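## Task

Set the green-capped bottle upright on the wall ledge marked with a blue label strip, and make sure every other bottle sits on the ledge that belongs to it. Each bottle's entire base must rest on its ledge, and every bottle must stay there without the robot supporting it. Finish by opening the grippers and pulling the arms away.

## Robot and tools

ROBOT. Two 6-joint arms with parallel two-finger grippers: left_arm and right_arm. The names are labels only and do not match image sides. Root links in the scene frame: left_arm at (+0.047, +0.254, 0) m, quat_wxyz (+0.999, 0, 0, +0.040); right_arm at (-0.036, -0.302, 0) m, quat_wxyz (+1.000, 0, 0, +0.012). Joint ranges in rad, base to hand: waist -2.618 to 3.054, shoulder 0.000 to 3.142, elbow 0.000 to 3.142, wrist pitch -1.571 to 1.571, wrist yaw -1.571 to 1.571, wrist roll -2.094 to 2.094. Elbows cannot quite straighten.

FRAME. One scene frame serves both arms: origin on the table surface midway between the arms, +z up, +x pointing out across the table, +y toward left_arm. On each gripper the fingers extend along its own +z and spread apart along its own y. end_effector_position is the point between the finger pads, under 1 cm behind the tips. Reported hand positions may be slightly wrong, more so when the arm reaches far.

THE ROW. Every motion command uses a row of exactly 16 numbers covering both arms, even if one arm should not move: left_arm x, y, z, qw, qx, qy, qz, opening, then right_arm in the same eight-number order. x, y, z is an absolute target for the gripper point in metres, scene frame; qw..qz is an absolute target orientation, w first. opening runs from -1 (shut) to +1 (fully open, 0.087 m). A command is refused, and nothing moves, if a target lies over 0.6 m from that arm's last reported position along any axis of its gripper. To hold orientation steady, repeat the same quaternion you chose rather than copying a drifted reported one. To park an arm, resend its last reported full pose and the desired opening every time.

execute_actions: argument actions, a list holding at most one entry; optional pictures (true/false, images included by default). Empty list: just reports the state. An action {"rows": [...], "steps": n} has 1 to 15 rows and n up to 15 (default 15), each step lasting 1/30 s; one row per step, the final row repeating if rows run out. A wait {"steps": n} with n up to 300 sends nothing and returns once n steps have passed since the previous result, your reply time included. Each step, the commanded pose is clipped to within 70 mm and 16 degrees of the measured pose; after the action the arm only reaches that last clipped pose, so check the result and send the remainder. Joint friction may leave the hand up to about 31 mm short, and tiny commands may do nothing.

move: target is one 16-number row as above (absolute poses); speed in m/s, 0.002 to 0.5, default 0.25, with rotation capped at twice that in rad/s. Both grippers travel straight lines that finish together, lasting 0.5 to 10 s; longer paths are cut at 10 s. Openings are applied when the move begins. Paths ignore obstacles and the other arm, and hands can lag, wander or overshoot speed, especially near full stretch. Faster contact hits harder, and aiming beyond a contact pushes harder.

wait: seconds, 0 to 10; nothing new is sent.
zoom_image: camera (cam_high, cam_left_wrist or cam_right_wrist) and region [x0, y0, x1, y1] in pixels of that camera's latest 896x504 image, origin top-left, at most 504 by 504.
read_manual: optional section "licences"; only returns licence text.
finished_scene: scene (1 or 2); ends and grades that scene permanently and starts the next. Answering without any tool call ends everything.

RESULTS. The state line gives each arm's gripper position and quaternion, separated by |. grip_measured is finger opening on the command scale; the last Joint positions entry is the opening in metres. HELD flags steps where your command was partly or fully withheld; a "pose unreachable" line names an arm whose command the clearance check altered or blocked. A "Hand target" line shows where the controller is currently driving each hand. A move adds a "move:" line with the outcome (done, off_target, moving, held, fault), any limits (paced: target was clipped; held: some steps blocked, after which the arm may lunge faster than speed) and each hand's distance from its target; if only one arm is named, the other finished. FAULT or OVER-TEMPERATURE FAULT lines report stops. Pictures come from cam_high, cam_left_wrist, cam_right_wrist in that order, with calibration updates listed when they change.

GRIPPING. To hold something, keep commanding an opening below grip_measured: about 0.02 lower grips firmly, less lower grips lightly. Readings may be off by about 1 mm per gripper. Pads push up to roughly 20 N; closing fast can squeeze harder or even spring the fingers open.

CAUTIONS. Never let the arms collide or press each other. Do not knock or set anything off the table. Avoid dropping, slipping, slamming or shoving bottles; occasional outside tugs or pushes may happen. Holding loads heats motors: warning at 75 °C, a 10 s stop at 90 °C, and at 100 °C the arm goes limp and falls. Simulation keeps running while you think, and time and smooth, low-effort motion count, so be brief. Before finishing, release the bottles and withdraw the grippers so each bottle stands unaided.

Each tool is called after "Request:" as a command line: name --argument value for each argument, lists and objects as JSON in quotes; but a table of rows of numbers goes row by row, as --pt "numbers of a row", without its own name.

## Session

Request:
execute_actions --actions '[]'

Scene clock: 0.00 s of 7800.00 s.
left_arm: end_effector_position=(+0.4283, +0.2813, +0.3633) grip_measured=+0.989 end_effector_quat_wxyz=(+0.710, -0.027, +0.704, +0.022) | right_arm: end_effector_position=(+0.3496, -0.2935, +0.3555) grip_measured=+0.998 end_effector_quat_wxyz=(+0.705, -0.001, +0.709, +0.013)
Joint positions: left_arm=[-0.003  1.045  1.049  0.004  0.007 -0.008  0.087] | right_arm=[-0.004  1.056  1.037  0.013 -0.     0.016  0.087]
Joint velocities: left_arm=[-0.002 -0.012 -0.007  0.037 -0.037 -0.007 -0.   ] | right_arm=[ 0.012 -0.002 -0.007 -0.051 -0.037 -0.022 -0.001]
Hand target (left_arm): +0.428, +0.281, +0.363; +0.710, -0.027, +0.704, +0.022
Hand target (right_arm): +0.350, -0.293, +0.355; +0.705, -0.001, +0.709, +0.013

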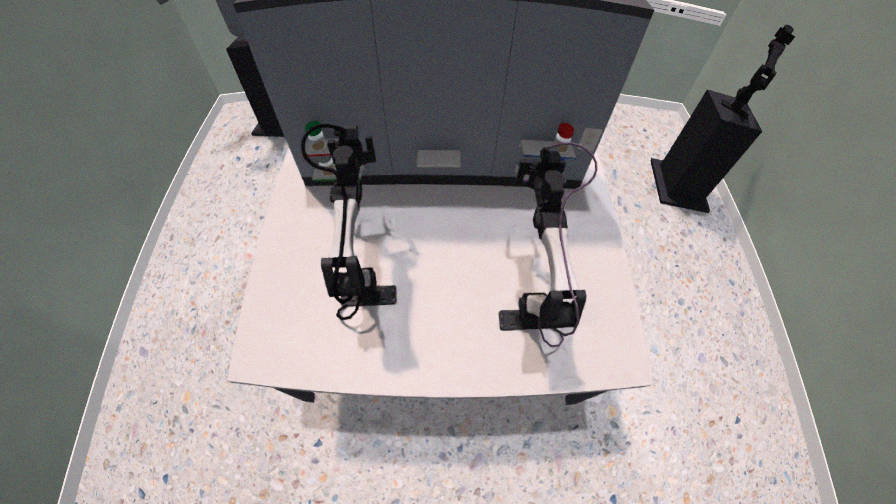

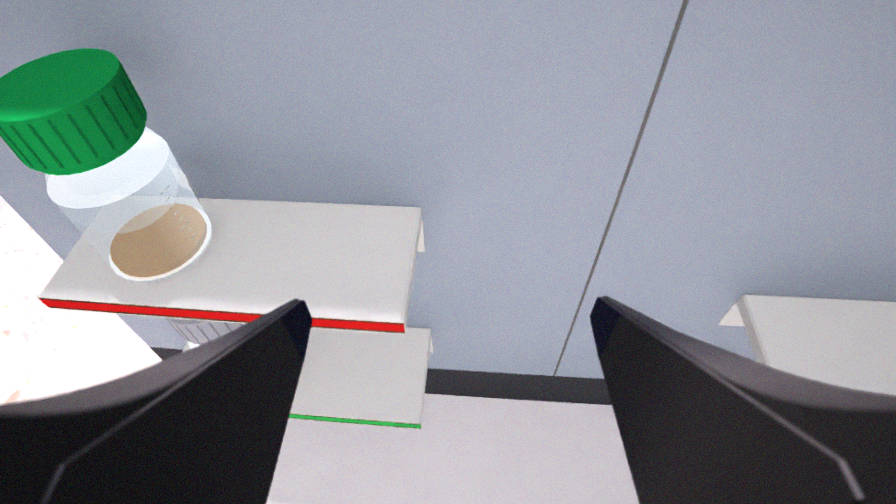

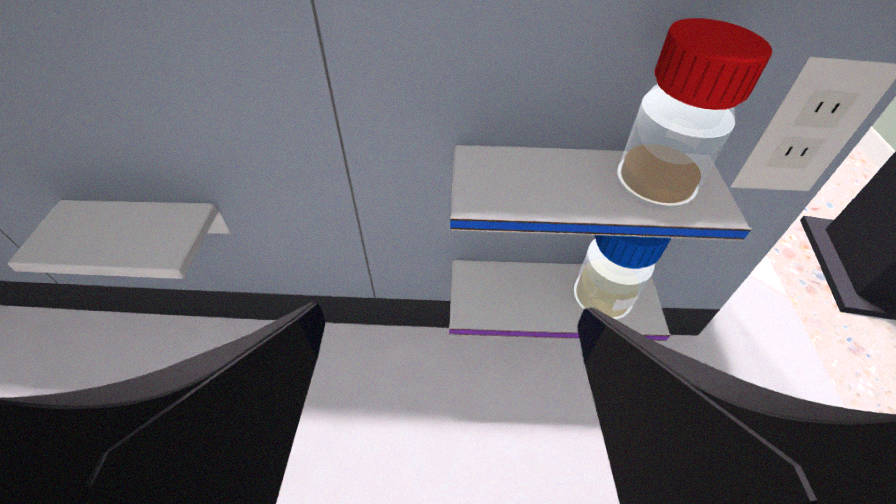

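Request:
move --target '[0.41,0.455,0.30,0.707,0,0.707,0,1,0.30,-0.36,0.30,0.707,0,0.707,0,1]'

Scene clock: 3.47 s of 7800.00 s.
left_arm: end_effector_position=(+0.4099, +0.4534, +0.3084) grip_measured=+0.989 end_effector_quat_wxyz=(+0.711, +0.004, +0.703, +0.009) | right_arm: end_effector_position=(+0.3021, -0.3596, +0.2990) grip_measured=+0.998 end_effector_quat_wxyz=(+0.700, +0.007, +0.714, +0.006)
Joint positions: left_arm=[0.734 1.288 0.969 0.336 0.807 0.006 0.087] | right_arm=[-0.369  0.867  0.75   0.096 -0.345  0.011  0.087]
Joint velocities: left_arm=[-0.017  0.002  0.012  0.051  0.051  0.007 -0.   ] | right_arm=[ 0.007  0.012 -0.012 -0.007  0.037 -0.037 -0.001]
Hand target (left_arm): +0.411, +0.455, +0.300; +0.706, +0.002, +0.708, +0.002
Hand target (right_arm): +0.299, -0.361, +0.300; +0.707, +0.001, +0.707, +0.001
Off the commanded pose (left_arm): 0.009 m, 1 deg.
Off the commanded pose (right_arm): 0.002 m, 2 deg.
move: done
camera_calibration (this result's frames):
cam_left_wrist: T_world_to_cam=[[-0.0134074, -0.999664, -0.0221864, 0.463988], [-0.754701, 0.0246724, -0.655604, 0.520782], [0.655931, 0.00795417, -0.754779, 0.100504], [0, 0, 0, 1]] pos_world=[0.333332, 0.450184, 0.427579]
cam_right_wrist: T_world_to_cam=[[0.0168975, -0.999821, -0.00855117, -0.361489], [-0.76426, -0.00740105, -0.644866, 0.445577], [0.644687, 0.0174319, -0.764248, 0.183877], [0, 0, 0, 1]] pos_world=[0.228101, -0.361332, 0.424774]

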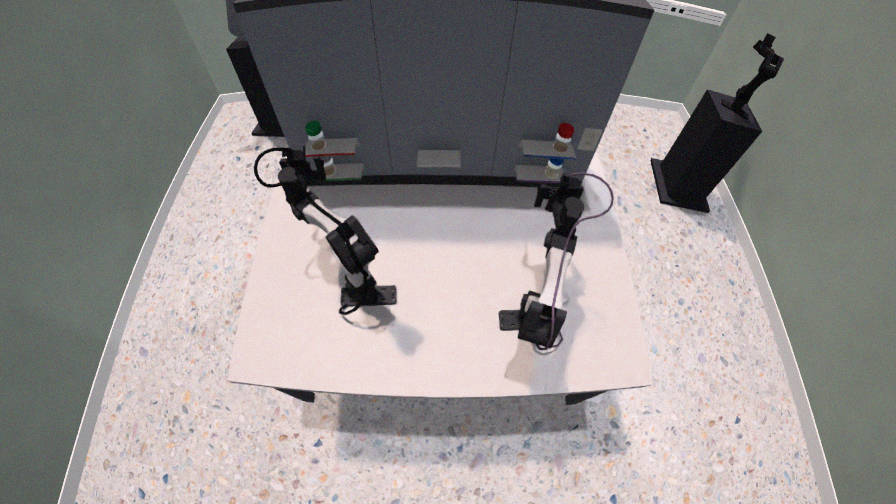

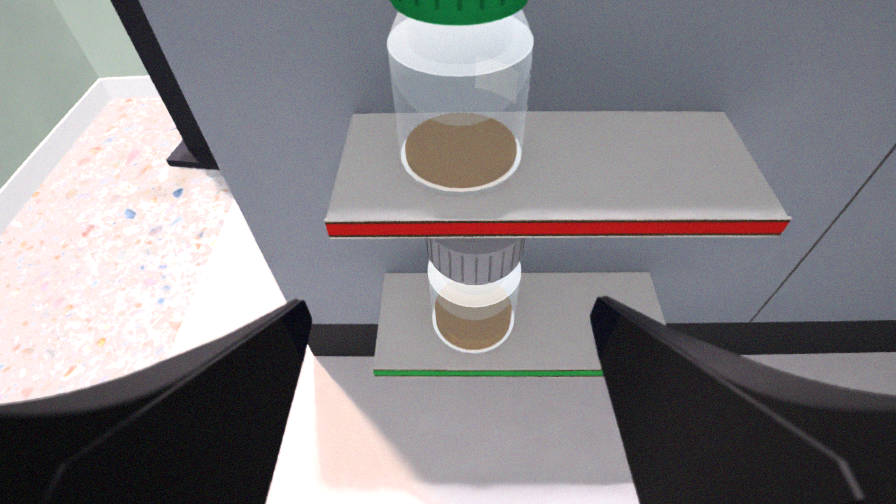

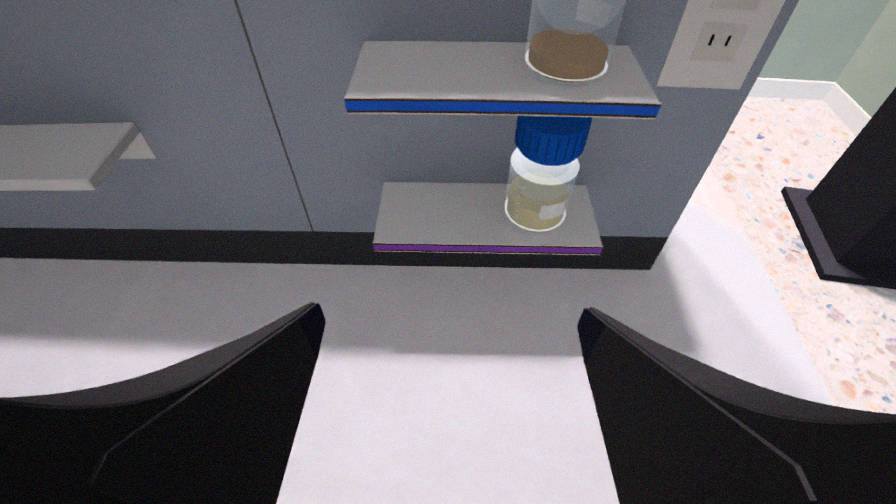

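Request:
move --target '[0.47,0.444,0.292,0.707,0,0.707,0,1,0.30,-0.36,0.30,0.707,0,0.707,0,1]' --speed 0.12

Request:
move --target '[0.54,0.444,0.292,0.707,0,0.707,0,1,0.30,-0.36,0.30,0.707,0,0.707,0,1]' --speed 0.06

Scene clock: 6.50 s of 7800.00 s.
left_arm: end_effector_position=(+0.4644, +0.4413, +0.2914) grip_measured=+0.989 end_effector_quat_wxyz=(+0.707, +0.004, +0.707, -0.000) | right_arm: end_effector_position=(+0.3023, -0.3595, +0.2999) grip_measured=+0.998 end_effector_quat_wxyz=(+0.701, +0.006, +0.713, +0.006)
Joint positions: left_arm=[0.582 1.433 1.025 0.408 0.668 0.005 0.087] | right_arm=[-0.369  0.867  0.75   0.1   -0.346  0.011  0.087]
Joint velocities: left_arm=[ 0.012  0.007 -0.007  0.022 -0.037 -0.081 -0.001] | right_arm=[-0.017  0.002  0.007 -0.022 -0.037 -0.022  0.   ]
Hand target (left_arm): +0.470, +0.444, +0.292; +0.707, -0.000, +0.707, -0.000
Hand target (right_arm): +0.300, -0.360, +0.300; +0.707, -0.000, +0.707, +0.000
Off the commanded pose (left_arm): 0.006 m, 0 deg.
Off the commanded pose (right_arm): 0.002 m, 1 deg.
move: done
camera_calibration (this result's frames):
cam_left_wrist: T_world_to_cam=[[-0.0265479, -0.999603, -0.00939211, 0.454597], [-0.761223, 0.026305, -0.647956, 0.551161], [0.647946, -0.0100524, -0.76162, 0.0656502], [0, 0, 0, 1]] pos_world=[0.389088, 0.440578, 0.411398]
cam_right_wrist: T_world_to_cam=[[0.0180735, -0.999812, -0.00697234, -0.36218], [-0.762158, -0.00926326, -0.647325, 0.445652], [0.647139, 0.0170135, -0.762182, 0.182894], [0, 0, 0, 1]] pos_world=[0.227845, -0.361095, 0.425355]

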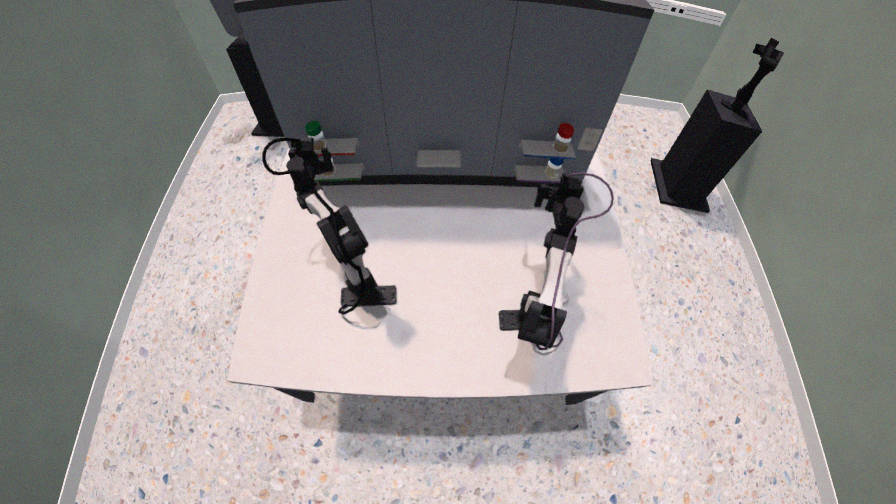

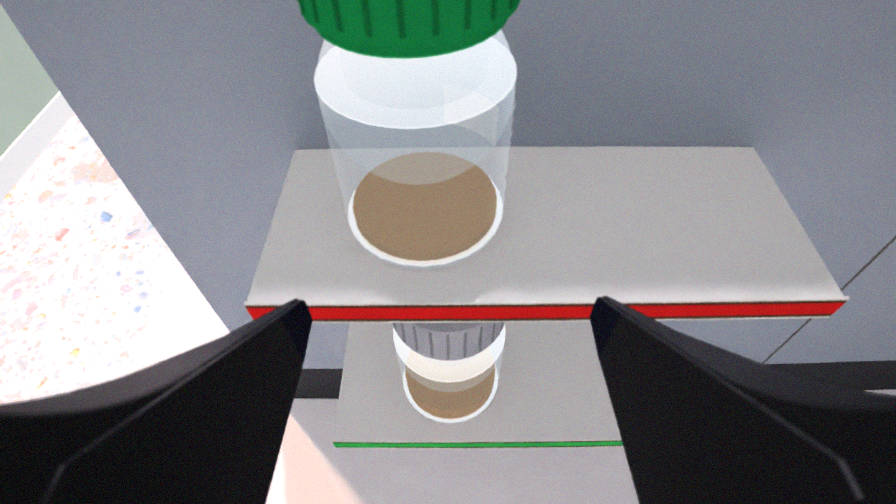

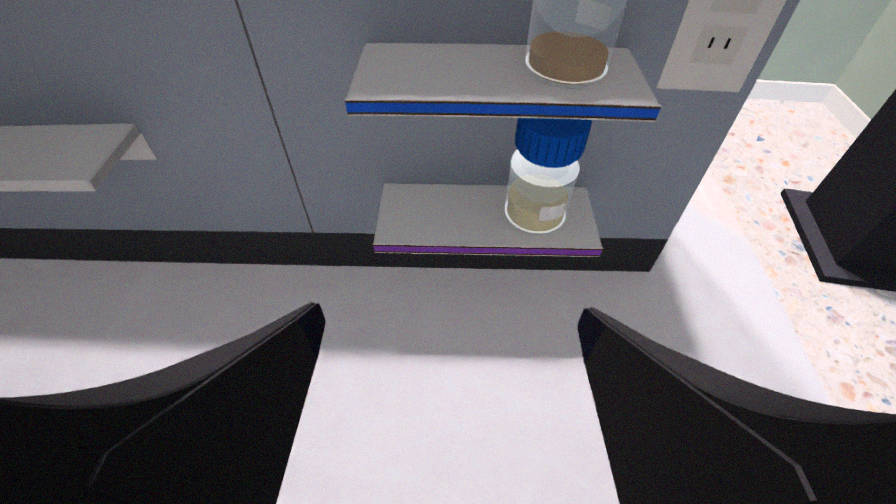

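Scene clock: 8.07 s of 7800.00 s.
left_arm: end_effector_position=(+0.5338, +0.4423, +0.2954) grip_measured=+0.989 end_effector_quat_wxyz=(+0.710, +0.006, +0.704, +0.002) | right_arm: end_effector_position=(+0.3023, -0.3595, +0.2999) grip_measured=+0.998 end_effector_quat_wxyz=(+0.701, +0.006, +0.713, +0.006)
Joint positions: left_arm=[0.467 1.651 1.243 0.419 0.552 0.005 0.087] | right_arm=[-0.369  0.867  0.75   0.1   -0.346  0.011  0.087]
Joint velocities: left_arm=[ 0.012 -0.002 -0.007  0.022 -0.037  0.007 -0.   ] | right_arm=[-0.007  0.007 -0.027  0.051  0.022  0.007 -0.   ]
Hand target (left_arm): +0.540, +0.444, +0.292; +0.708, -0.000, +0.707, -0.000
Hand target (right_arm): +0.300, -0.360, +0.300; +0.707, -0.000, +0.707, +0.000
Off the commanded pose (left_arm): 0.007 m, 1 deg.
Off the commanded pose (right_arm): 0.002 m, 1 deg.
move: done
camera_calibration (this result's frames):
cam_left_wrist: T_world_to_cam=[[-0.0264358, -0.999536, -0.0151548, 0.459132], [-0.755266, 0.0299024, -0.654735, 0.603845], [0.654885, -0.00586258, -0.755706, 0.0164769], [0, 0, 0, 1]] pos_world=[0.457411, 0.440959, 0.414768]
cam_right_wrist: T_world_to_cam=[[0.0180735, -0.999812, -0.00697234, -0.36218], [-0.762158, -0.00926326, -0.647325, 0.445652], [0.647139, 0.0170135, -0.762182, 0.182894], [0, 0, 0, 1]] pos_world=[0.227845, -0.361095, 0.425355]

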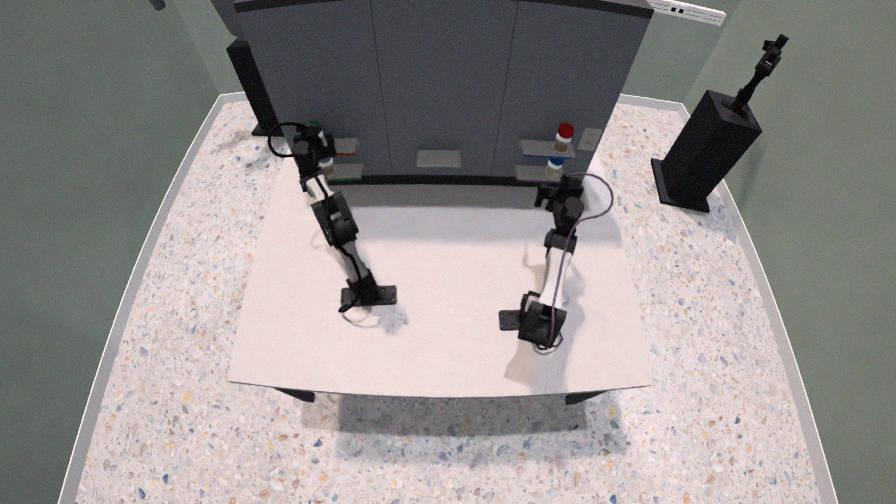

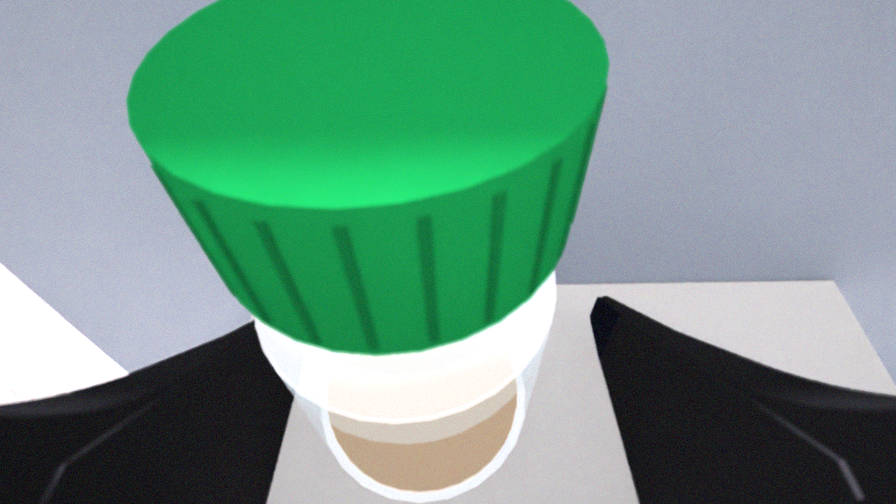

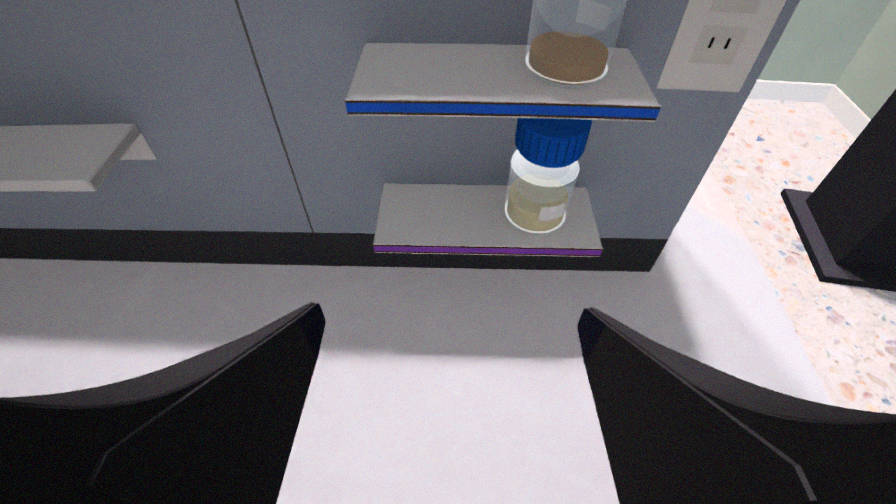

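Request:
move --target '[0.528,0.46,0.29,0.707,0,0.707,0,0.75,0.30,-0.36,0.30,0.707,0,0.707,0,1]' --speed 0.03

Scene clock: 10.57 s of 7800.00 s.
left_arm: end_effector_position=(+0.5259, +0.4567, +0.2956) grip_measured=+0.750 end_effector_quat_wxyz=(+0.710, +0.002, +0.704, +0.006) | right_arm: end_effector_position=(+0.3023, -0.3595, +0.2999) grip_measured=+0.998 end_effector_quat_wxyz=(+0.701, +0.006, +0.713, +0.006)
Joint positions: left_arm=[0.507 1.651 1.243 0.419 0.581 0.005 0.077] | right_arm=[-0.369  0.867  0.75   0.1   -0.346  0.011  0.087]
Joint velocities: left_arm=[-0.002  0.002 -0.032 -0.007  0.081 -0.007 -0.001] | right_arm=[-0.002 -0.007  0.002 -0.007 -0.007 -0.022 -0.   ]
Hand target (left_arm): +0.528, +0.460, +0.290; +0.707, -0.000, +0.707, +0.000
Hand target (right_arm): +0.300, -0.360, +0.300; +0.707, -0.000, +0.707, +0.000
Off the commanded pose (left_arm): 0.007 m, 1 deg.
Off the commanded pose (right_arm): 0.002 m, 1 deg.
move: done
camera_calibration (this result's frames):
cam_left_wrist: T_world_to_cam=[[-0.0149914, -0.999765, -0.015637, 0.467592], [-0.755465, 0.0215702, -0.654834, 0.601491], [0.655018, 0.00199637, -0.755611, 0.0181529], [0, 0, 0, 1]] pos_world=[0.449525, 0.454472, 0.414905]
cam_right_wrist: T_world_to_cam=[[0.0180735, -0.999812, -0.00697234, -0.36218], [-0.762158, -0.00926326, -0.647325, 0.445652], [0.647139, 0.0170135, -0.762182, 0.182894], [0, 0, 0, 1]] pos_world=[0.227845, -0.361095, 0.425355]

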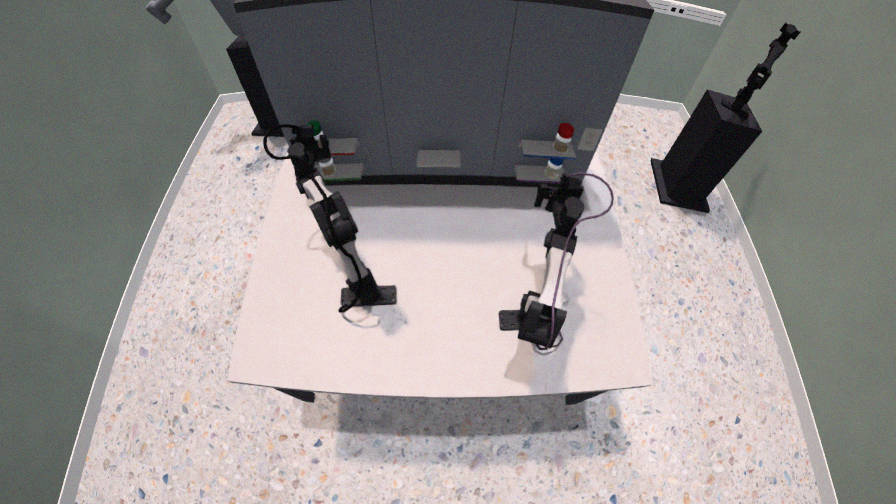

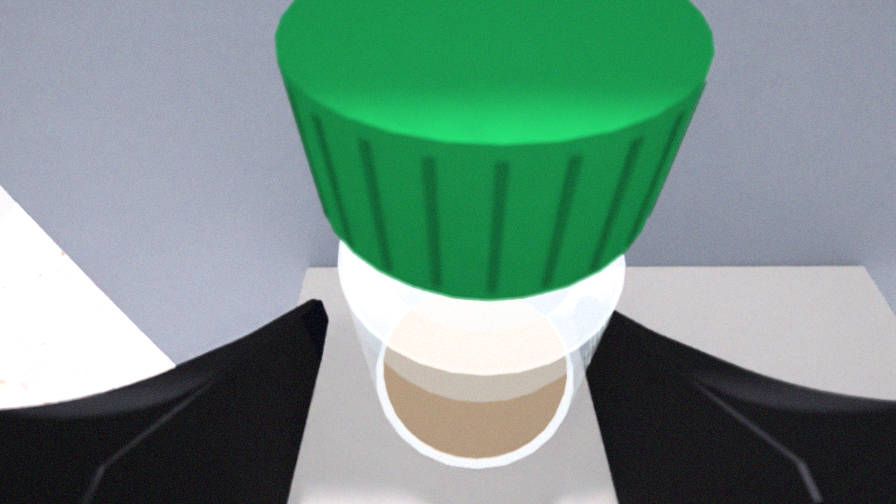

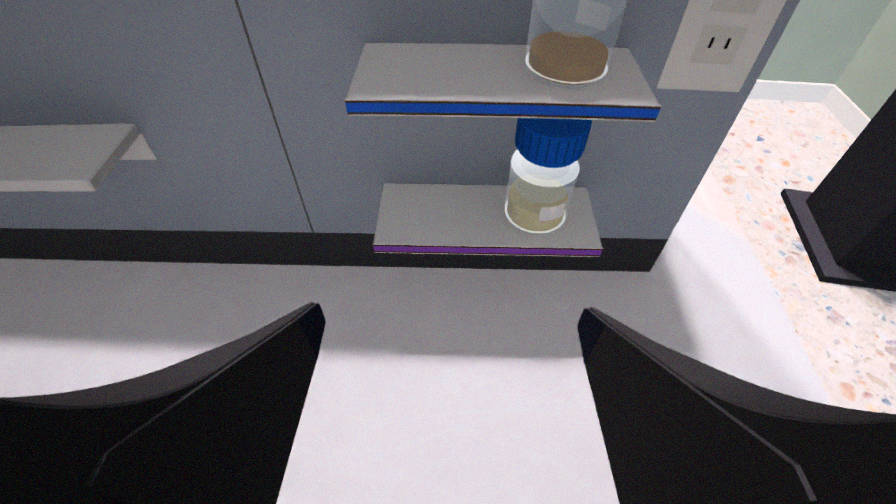

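Request:
move --target '[0.528,0.452,0.29,0.707,0,0.707,0,0.25,0.30,-0.36,0.30,0.707,0,0.707,0,1]' --speed 0.02

Scene clock: 12.30 s of 7800.00 s.
left_arm: end_effector_position=(+0.5261, +0.4558, +0.2958) grip_measured=+0.253 end_effector_quat_wxyz=(+0.711, +0.003, +0.703, +0.004) | right_arm: end_effector_position=(+0.3023, -0.3595, +0.2999) grip_measured=+0.998 end_effector_quat_wxyz=(+0.701, +0.006, +0.713, +0.006)
Joint positions: left_arm=[0.507 1.651 1.243 0.42  0.586 0.004 0.055] | right_arm=[-0.369  0.867  0.75   0.1   -0.346  0.011  0.087]
Joint velocities: left_arm=[ 0.017  0.017 -0.027  0.037  0.022  0.022 -0.   ] | right_arm=[ 0.007 -0.022 -0.022 -0.022 -0.007 -0.007  0.001]
Hand target (left_arm): +0.528, +0.452, +0.290; +0.707, +0.000, +0.707, +0.000
Hand target (right_arm): +0.300, -0.360, +0.300; +0.707, -0.000, +0.707, +0.000
Off the commanded pose (left_arm): 0.007 m, 1 deg.
Off the commanded pose (right_arm): 0.002 m, 1 deg.
move: done
camera_calibration (this result's frames):
cam_left_wrist: T_world_to_cam=[[-0.019942, -0.99968, -0.0155701, 0.46915], [-0.754742, 0.0252659, -0.655534, 0.599907], [0.655718, -0.00132129, -0.755005, 0.0192286], [0, 0, 0, 1]] pos_world=[0.449523, 0.453868, 0.415082]
cam_right_wrist: T_world_to_cam=[[0.0180735, -0.999812, -0.00697234, -0.36218], [-0.762158, -0.00926326, -0.647325, 0.445652], [0.647139, 0.0170135, -0.762182, 0.182894], [0, 0, 0, 1]] pos_world=[0.227845, -0.361095, 0.425355]

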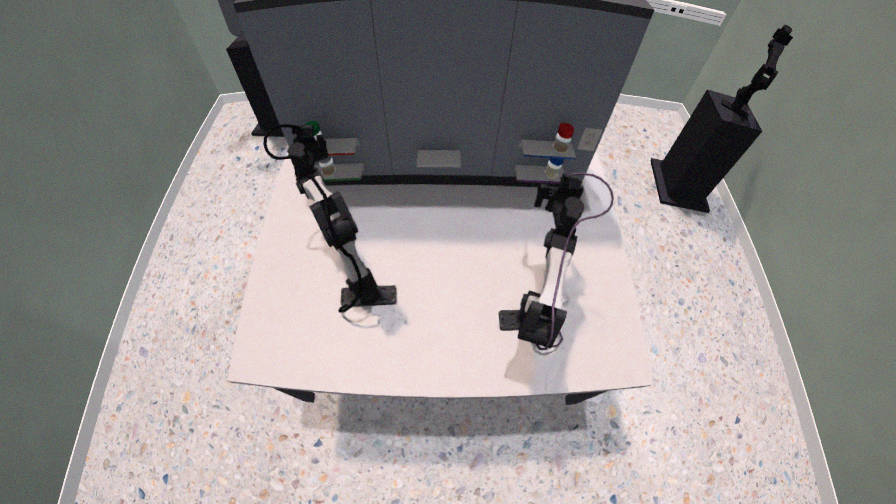

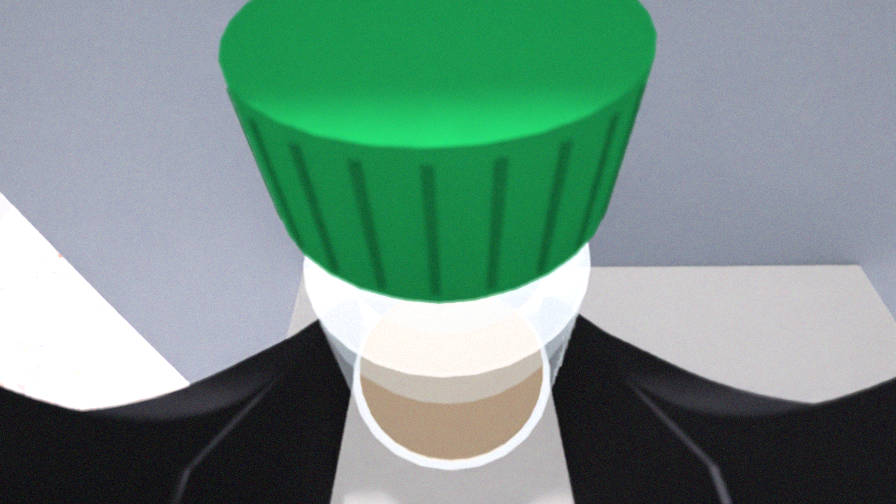

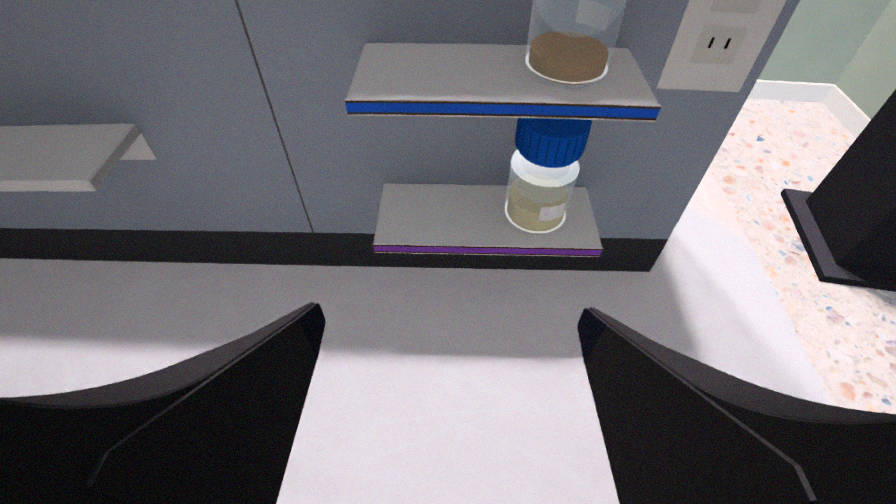

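Request:
move --target '[0.52,0.455,0.325,0.707,0,0.707,0,0.17,0.30,-0.36,0.30,0.707,0,0.707,0,1]' --speed 0.05

Request:
move --target '[0.40,0.40,0.33,0.707,0,0.707,0,0.17,0.30,-0.36,0.30,0.707,0,0.707,0,1]' --speed 0.15

Request:
move --target '[0.41,-0.04,0.10,0.667,0.236,0.667,-0.236,0.17,0.28,-0.38,0.30,0.707,0,0.707,0,1]' --speed 0.2

Request:
move --target '[0.41,-0.04,0.03,0.667,0.236,0.667,-0.236,0.17,0.28,-0.38,0.30,0.707,0,0.707,0,1]' --speed 0.04

Scene clock: 16.17 s of 7800.00 s.
left_arm: end_effector_position=(+0.5229, +0.4536, +0.2987) grip_measured=+0.248 end_effector_quat_wxyz=(+0.689, -0.011, +0.724, -0.010) | right_arm: end_effector_position=(+0.3023, -0.3595, +0.2999) grip_measured=+0.998 end_effector_quat_wxyz=(+0.701, +0.006, +0.713, +0.006)
Joint positions: left_arm=[0.507 1.639 1.306 0.274 0.586 0.004 0.055] | right_arm=[-0.369  0.867  0.75   0.1   -0.346  0.011  0.087]
Joint velocities: left_arm=[ 0.002  0.007 -0.002 -0.037 -0.007 -0.037 -0.   ] | right_arm=[-0.007 -0.002  0.002 -0.007 -0.007 -0.007  0.001]
Hand target (left_arm): +0.519, +0.455, +0.325; +0.707, +0.000, +0.707, +0.000
Hand target (right_arm): +0.300, -0.360, +0.300; +0.707, -0.000, +0.707, +0.000
Off the commanded pose (left_arm): 0.026 m, 3 deg.
Off the commanded pose (right_arm): 0.002 m, 1 deg.
move: off_target (left_arm)
camera_calibration (this result's frames):
cam_left_wrist: T_world_to_cam=[[-0.0196502, -0.999486, 0.02534, 0.454535], [-0.792535, 0.00012056, -0.609826, 0.616954], [0.609509, -0.0320661, -0.79213, 0.072719], [0, 0, 0, 1]] pos_world=[0.453566, 0.456559, 0.422319]
cam_right_wrist: T_world_to_cam=[[0.0180735, -0.999812, -0.00697234, -0.36218], [-0.762158, -0.00926326, -0.647325, 0.445652], [0.647139, 0.0170135, -0.762182, 0.182894], [0, 0, 0, 1]] pos_world=[0.227845, -0.361095, 0.425355]

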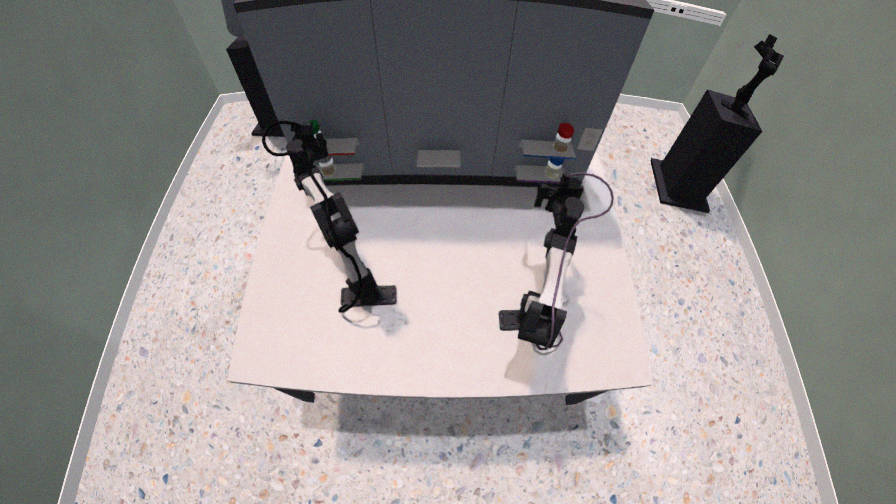

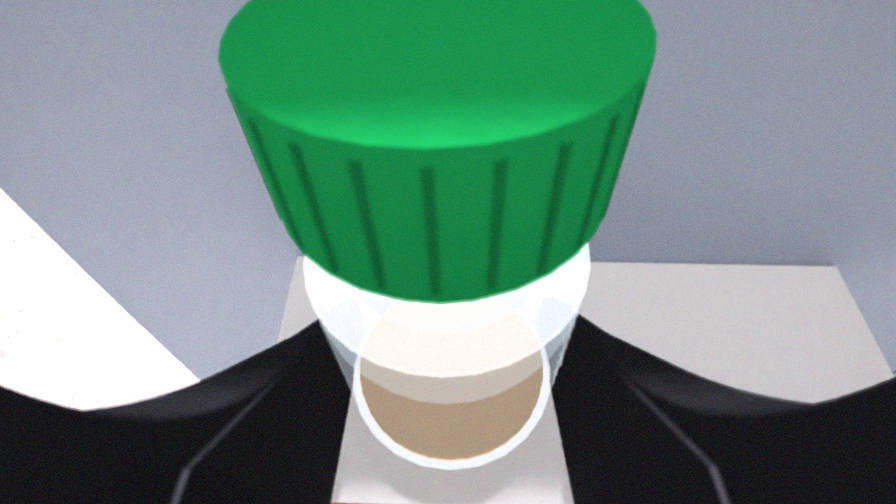

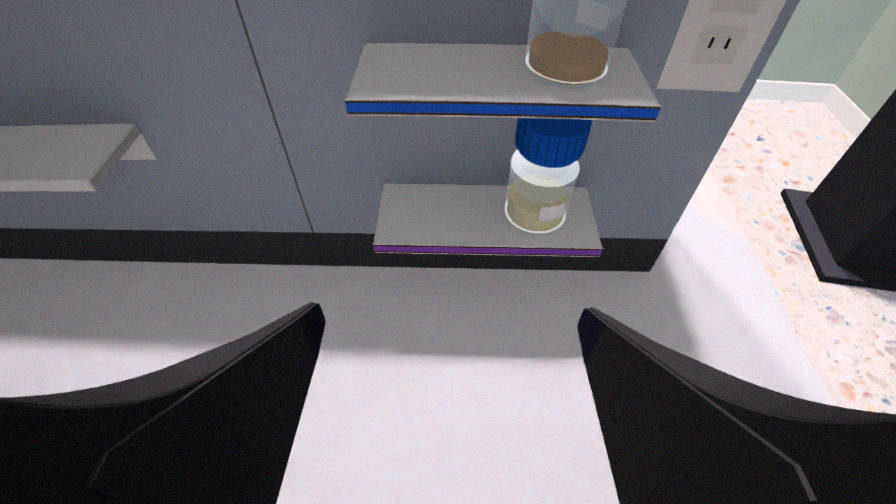

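Scene clock: 17.63 s of 7800.00 s.
left_arm: end_effector_position=(+0.4039, +0.4017, +0.3320) grip_measured=+0.248 end_effector_quat_wxyz=(+0.705, -0.001, +0.709, +0.001) | right_arm: end_effector_position=(+0.3023, -0.3595, +0.2999) grip_measured=+0.998 end_effector_quat_wxyz=(+0.701, +0.006, +0.713, +0.006)
Joint positions: left_arm=[0.604 1.135 0.983 0.144 0.681 0.004 0.055] | right_arm=[-0.369  0.867  0.75   0.1   -0.346  0.011  0.087]
Joint velocities: left_arm=[-0.002 -0.022 -0.012 -0.11  -0.007 -0.022 -0.001] | right_arm=[ 0.002 -0.017 -0.027  0.007 -0.051 -0.022  0.   ]
Hand target (left_arm): +0.400, +0.400, +0.330; +0.707, +0.001, +0.708, +0.000
Hand target (right_arm): +0.300, -0.360, +0.300; +0.707, -0.000, +0.707, +0.000
Off the commanded pose (left_arm): 0.005 m, 0 deg.
Off the commanded pose (right_arm): 0.002 m, 1 deg.
move: done
camera_calibration (this result's frames):
cam_left_wrist: T_world_to_cam=[[-0.018576, -0.999821, -0.00370537, 0.408849], [-0.76523, 0.0166025, -0.643543, 0.536453], [0.643489, -0.00911898, -0.765401, 0.138084], [0, 0, 0, 1]] pos_world=[0.32925, 0.401128, 0.452435]
cam_right_wrist: T_world_to_cam=[[0.0180735, -0.999812, -0.00697234, -0.36218], [-0.762158, -0.00926326, -0.647325, 0.445652], [0.647139, 0.0170135, -0.762182, 0.182894], [0, 0, 0, 1]] pos_world=[0.227845, -0.361095, 0.425355]

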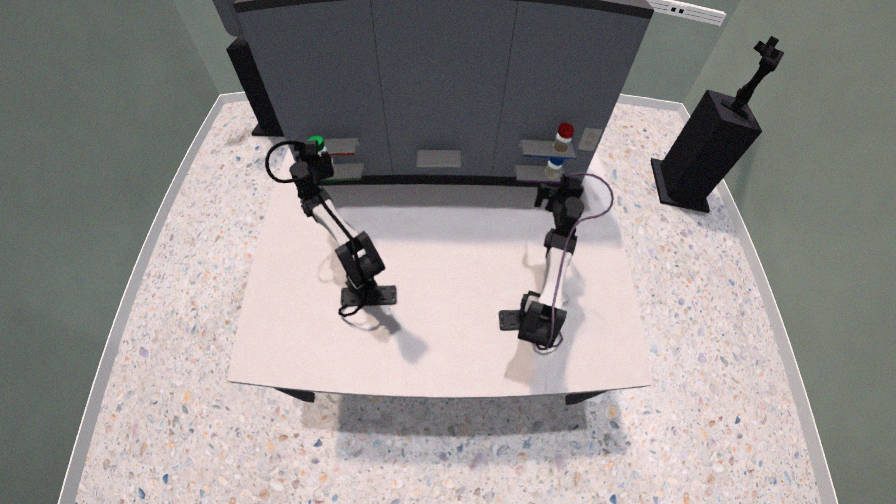

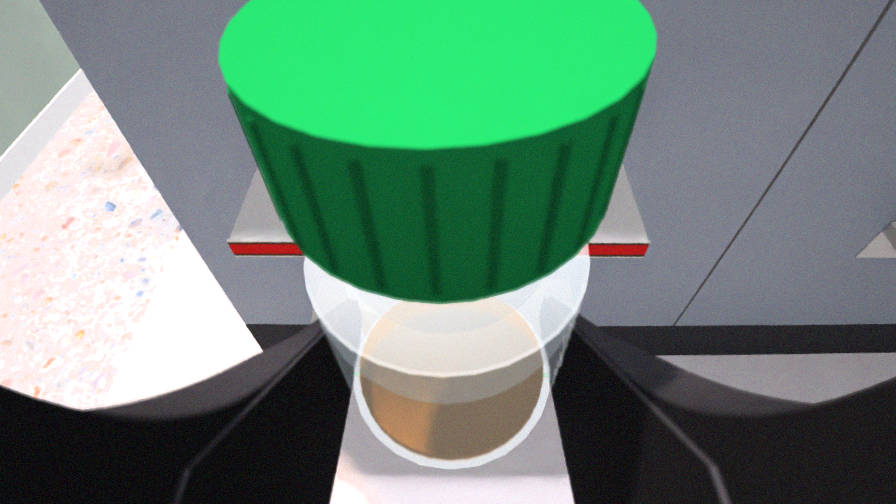

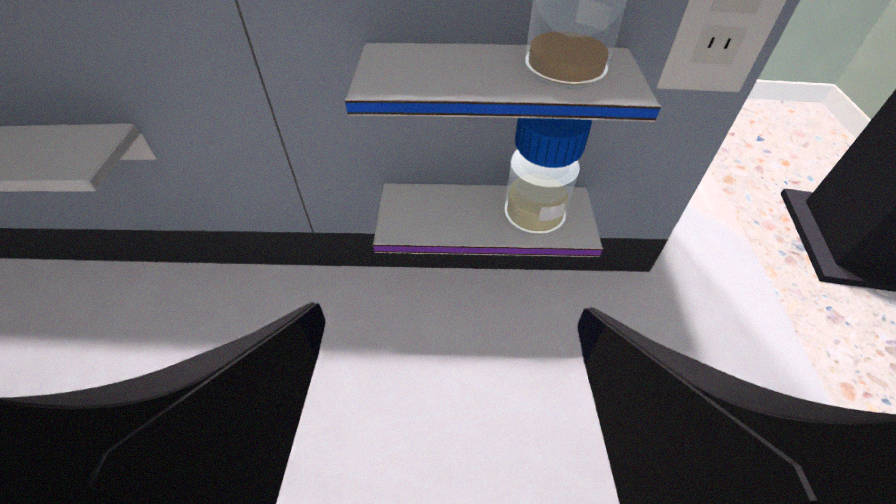

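Scene clock: 20.87 s of 7800.00 s.
left_arm: end_effector_position=(+0.4007, -0.0335, +0.0882) grip_measured=+0.248 end_effector_quat_wxyz=(+0.648, +0.241, +0.683, -0.235) | right_arm: end_effector_position=(+0.2845, -0.3804, +0.3062) grip_measured=+0.998 end_effector_quat_wxyz=(+0.710, +0.002, +0.704, +0.002)
Joint positions: left_arm=[-0.758  1.855  0.513  1.293  0.008 -0.008  0.055] | right_arm=[-0.525  0.827  0.737  0.099 -0.502  0.011  0.087]
Joint velocities: left_arm=[ 0.007 -0.012  0.022 -0.022 -0.022 -0.037 -0.   ] | right_arm=[ 0.002 -0.002 -0.012 -0.007 -0.022  0.007  0.001]
Hand target (left_arm): +0.408, -0.039, +0.100; +0.665, +0.232, +0.668, -0.240
Hand target (right_arm): +0.280, -0.380, +0.300; +0.707, +0.000, +0.707, +0.000
Off the commanded pose (left_arm): 0.016 m, 3 deg.
Off the commanded pose (right_arm): 0.008 m, 1 deg.
move: off_target (left_arm)
camera_calibration (this result's frames):
cam_left_wrist: T_world_to_cam=[[-0.650055, -0.759871, 0.00485829, 0.233052], [-0.604043, 0.512846, -0.610017, 0.33343], [0.461043, -0.39948, -0.792373, 0.0119926], [0, 0, 0, 1]] pos_world=[0.347374, 0.0108819, 0.211769]
cam_right_wrist: T_world_to_cam=[[0.0185048, -0.999821, 0.00401536, -0.386158], [-0.745822, -0.0164783, -0.665942, 0.434283], [0.665888, 0.00932839, -0.745993, 0.186332], [0, 0, 0, 1]] pos_world=[0.206967, -0.38067, 0.42976]

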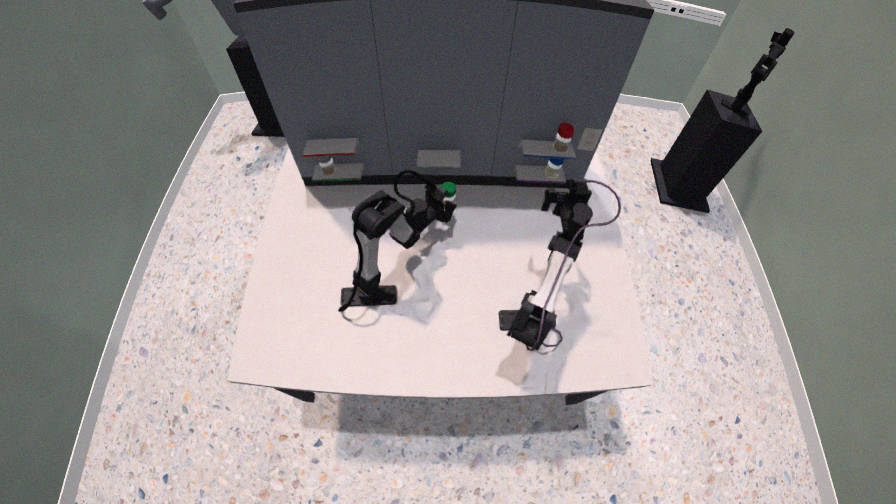

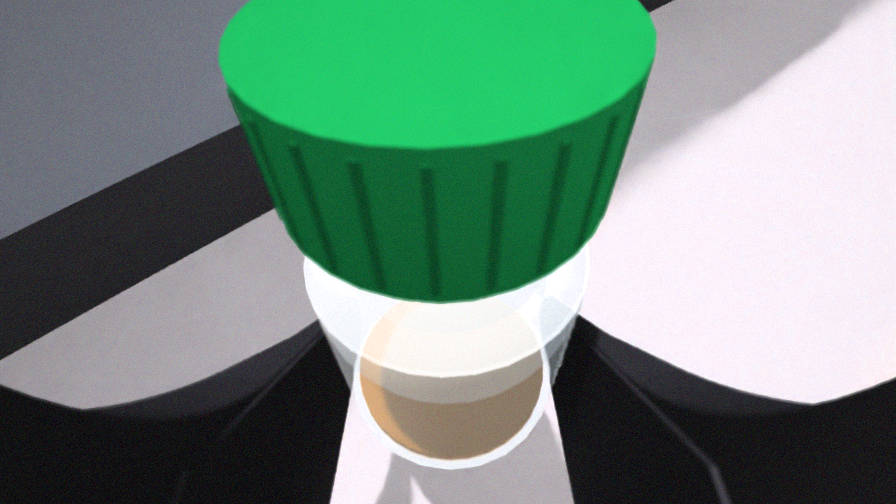

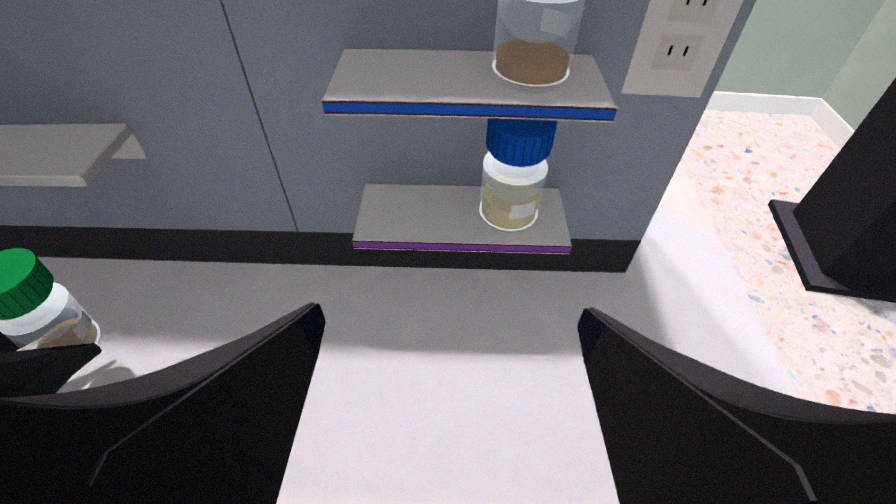

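Scene clock: 22.60 s of 7800.00 s.
left_arm: end_effector_position=(+0.4020, -0.0345, +0.0198) grip_measured=+0.248 end_effector_quat_wxyz=(+0.633, +0.246, +0.697, -0.229) | right_arm: end_effector_position=(+0.2845, -0.3804, +0.3062) grip_measured=+0.998 end_effector_quat_wxyz=(+0.710, +0.002, +0.704, +0.002)
Joint positions: left_arm=[-0.758  2.162  0.532  1.537  0.008 -0.007  0.055] | right_arm=[-0.525  0.827  0.737  0.099 -0.502  0.011  0.087]
Joint velocities: left_arm=[-0.012  0.007 -0.002 -0.051 -0.022 -0.007  0.   ] | right_arm=[ 0.012 -0.017 -0.017  0.007 -0.022 -0.007  0.   ]
Hand target (left_arm): +0.410, -0.040, +0.030; +0.652, +0.241, +0.681, -0.231
Hand target (right_arm): +0.280, -0.380, +0.300; +0.707, +0.000, +0.707, +0.000
Off the commanded pose (left_arm): 0.014 m, 5 deg.
Off the commanded pose (right_arm): 0.008 m, 1 deg.
joint sent to its limit (left arm) — the command would take joint 4 (wrist pitch) past its upper limit, so that joint was sent only as far as its limit.
move: off_target (left_arm)
camera_calibration (this result's frames):
cam_left_wrist: T_world_to_cam=[[-0.649949, -0.759961, 0.00502593, 0.233433], [-0.62415, 0.530001, -0.574051, 0.301028], [0.433593, -0.376241, -0.818804, -0.0308765], [0, 0, 0, 1]] pos_world=[0.352994, 0.00623789, 0.14635]
cam_right_wrist: T_world_to_cam=[[0.0185048, -0.999821, 0.00401536, -0.386158], [-0.745822, -0.0164783, -0.665942, 0.434283], [0.665888, 0.00932839, -0.745993, 0.186332], [0, 0, 0, 1]] pos_world=[0.206967, -0.38067, 0.42976]

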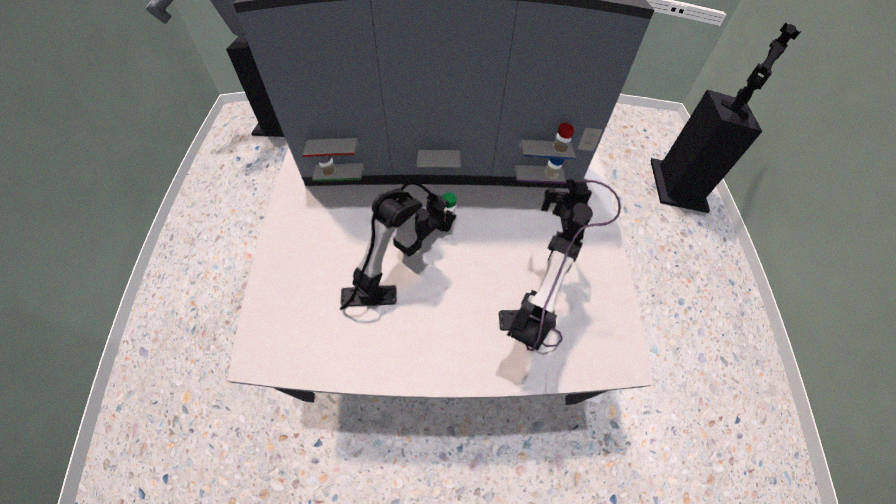

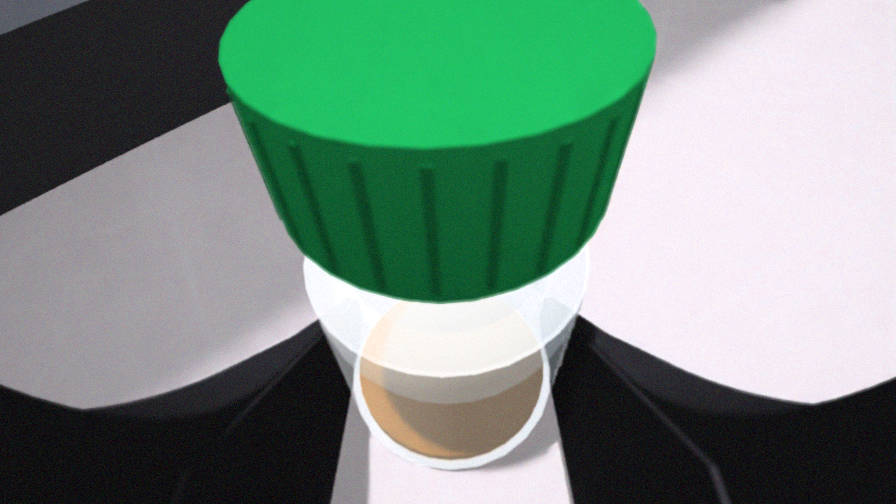

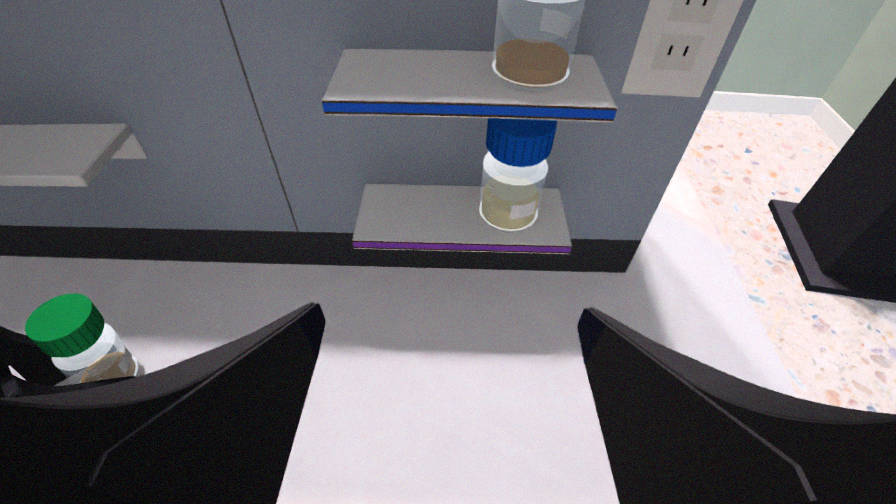

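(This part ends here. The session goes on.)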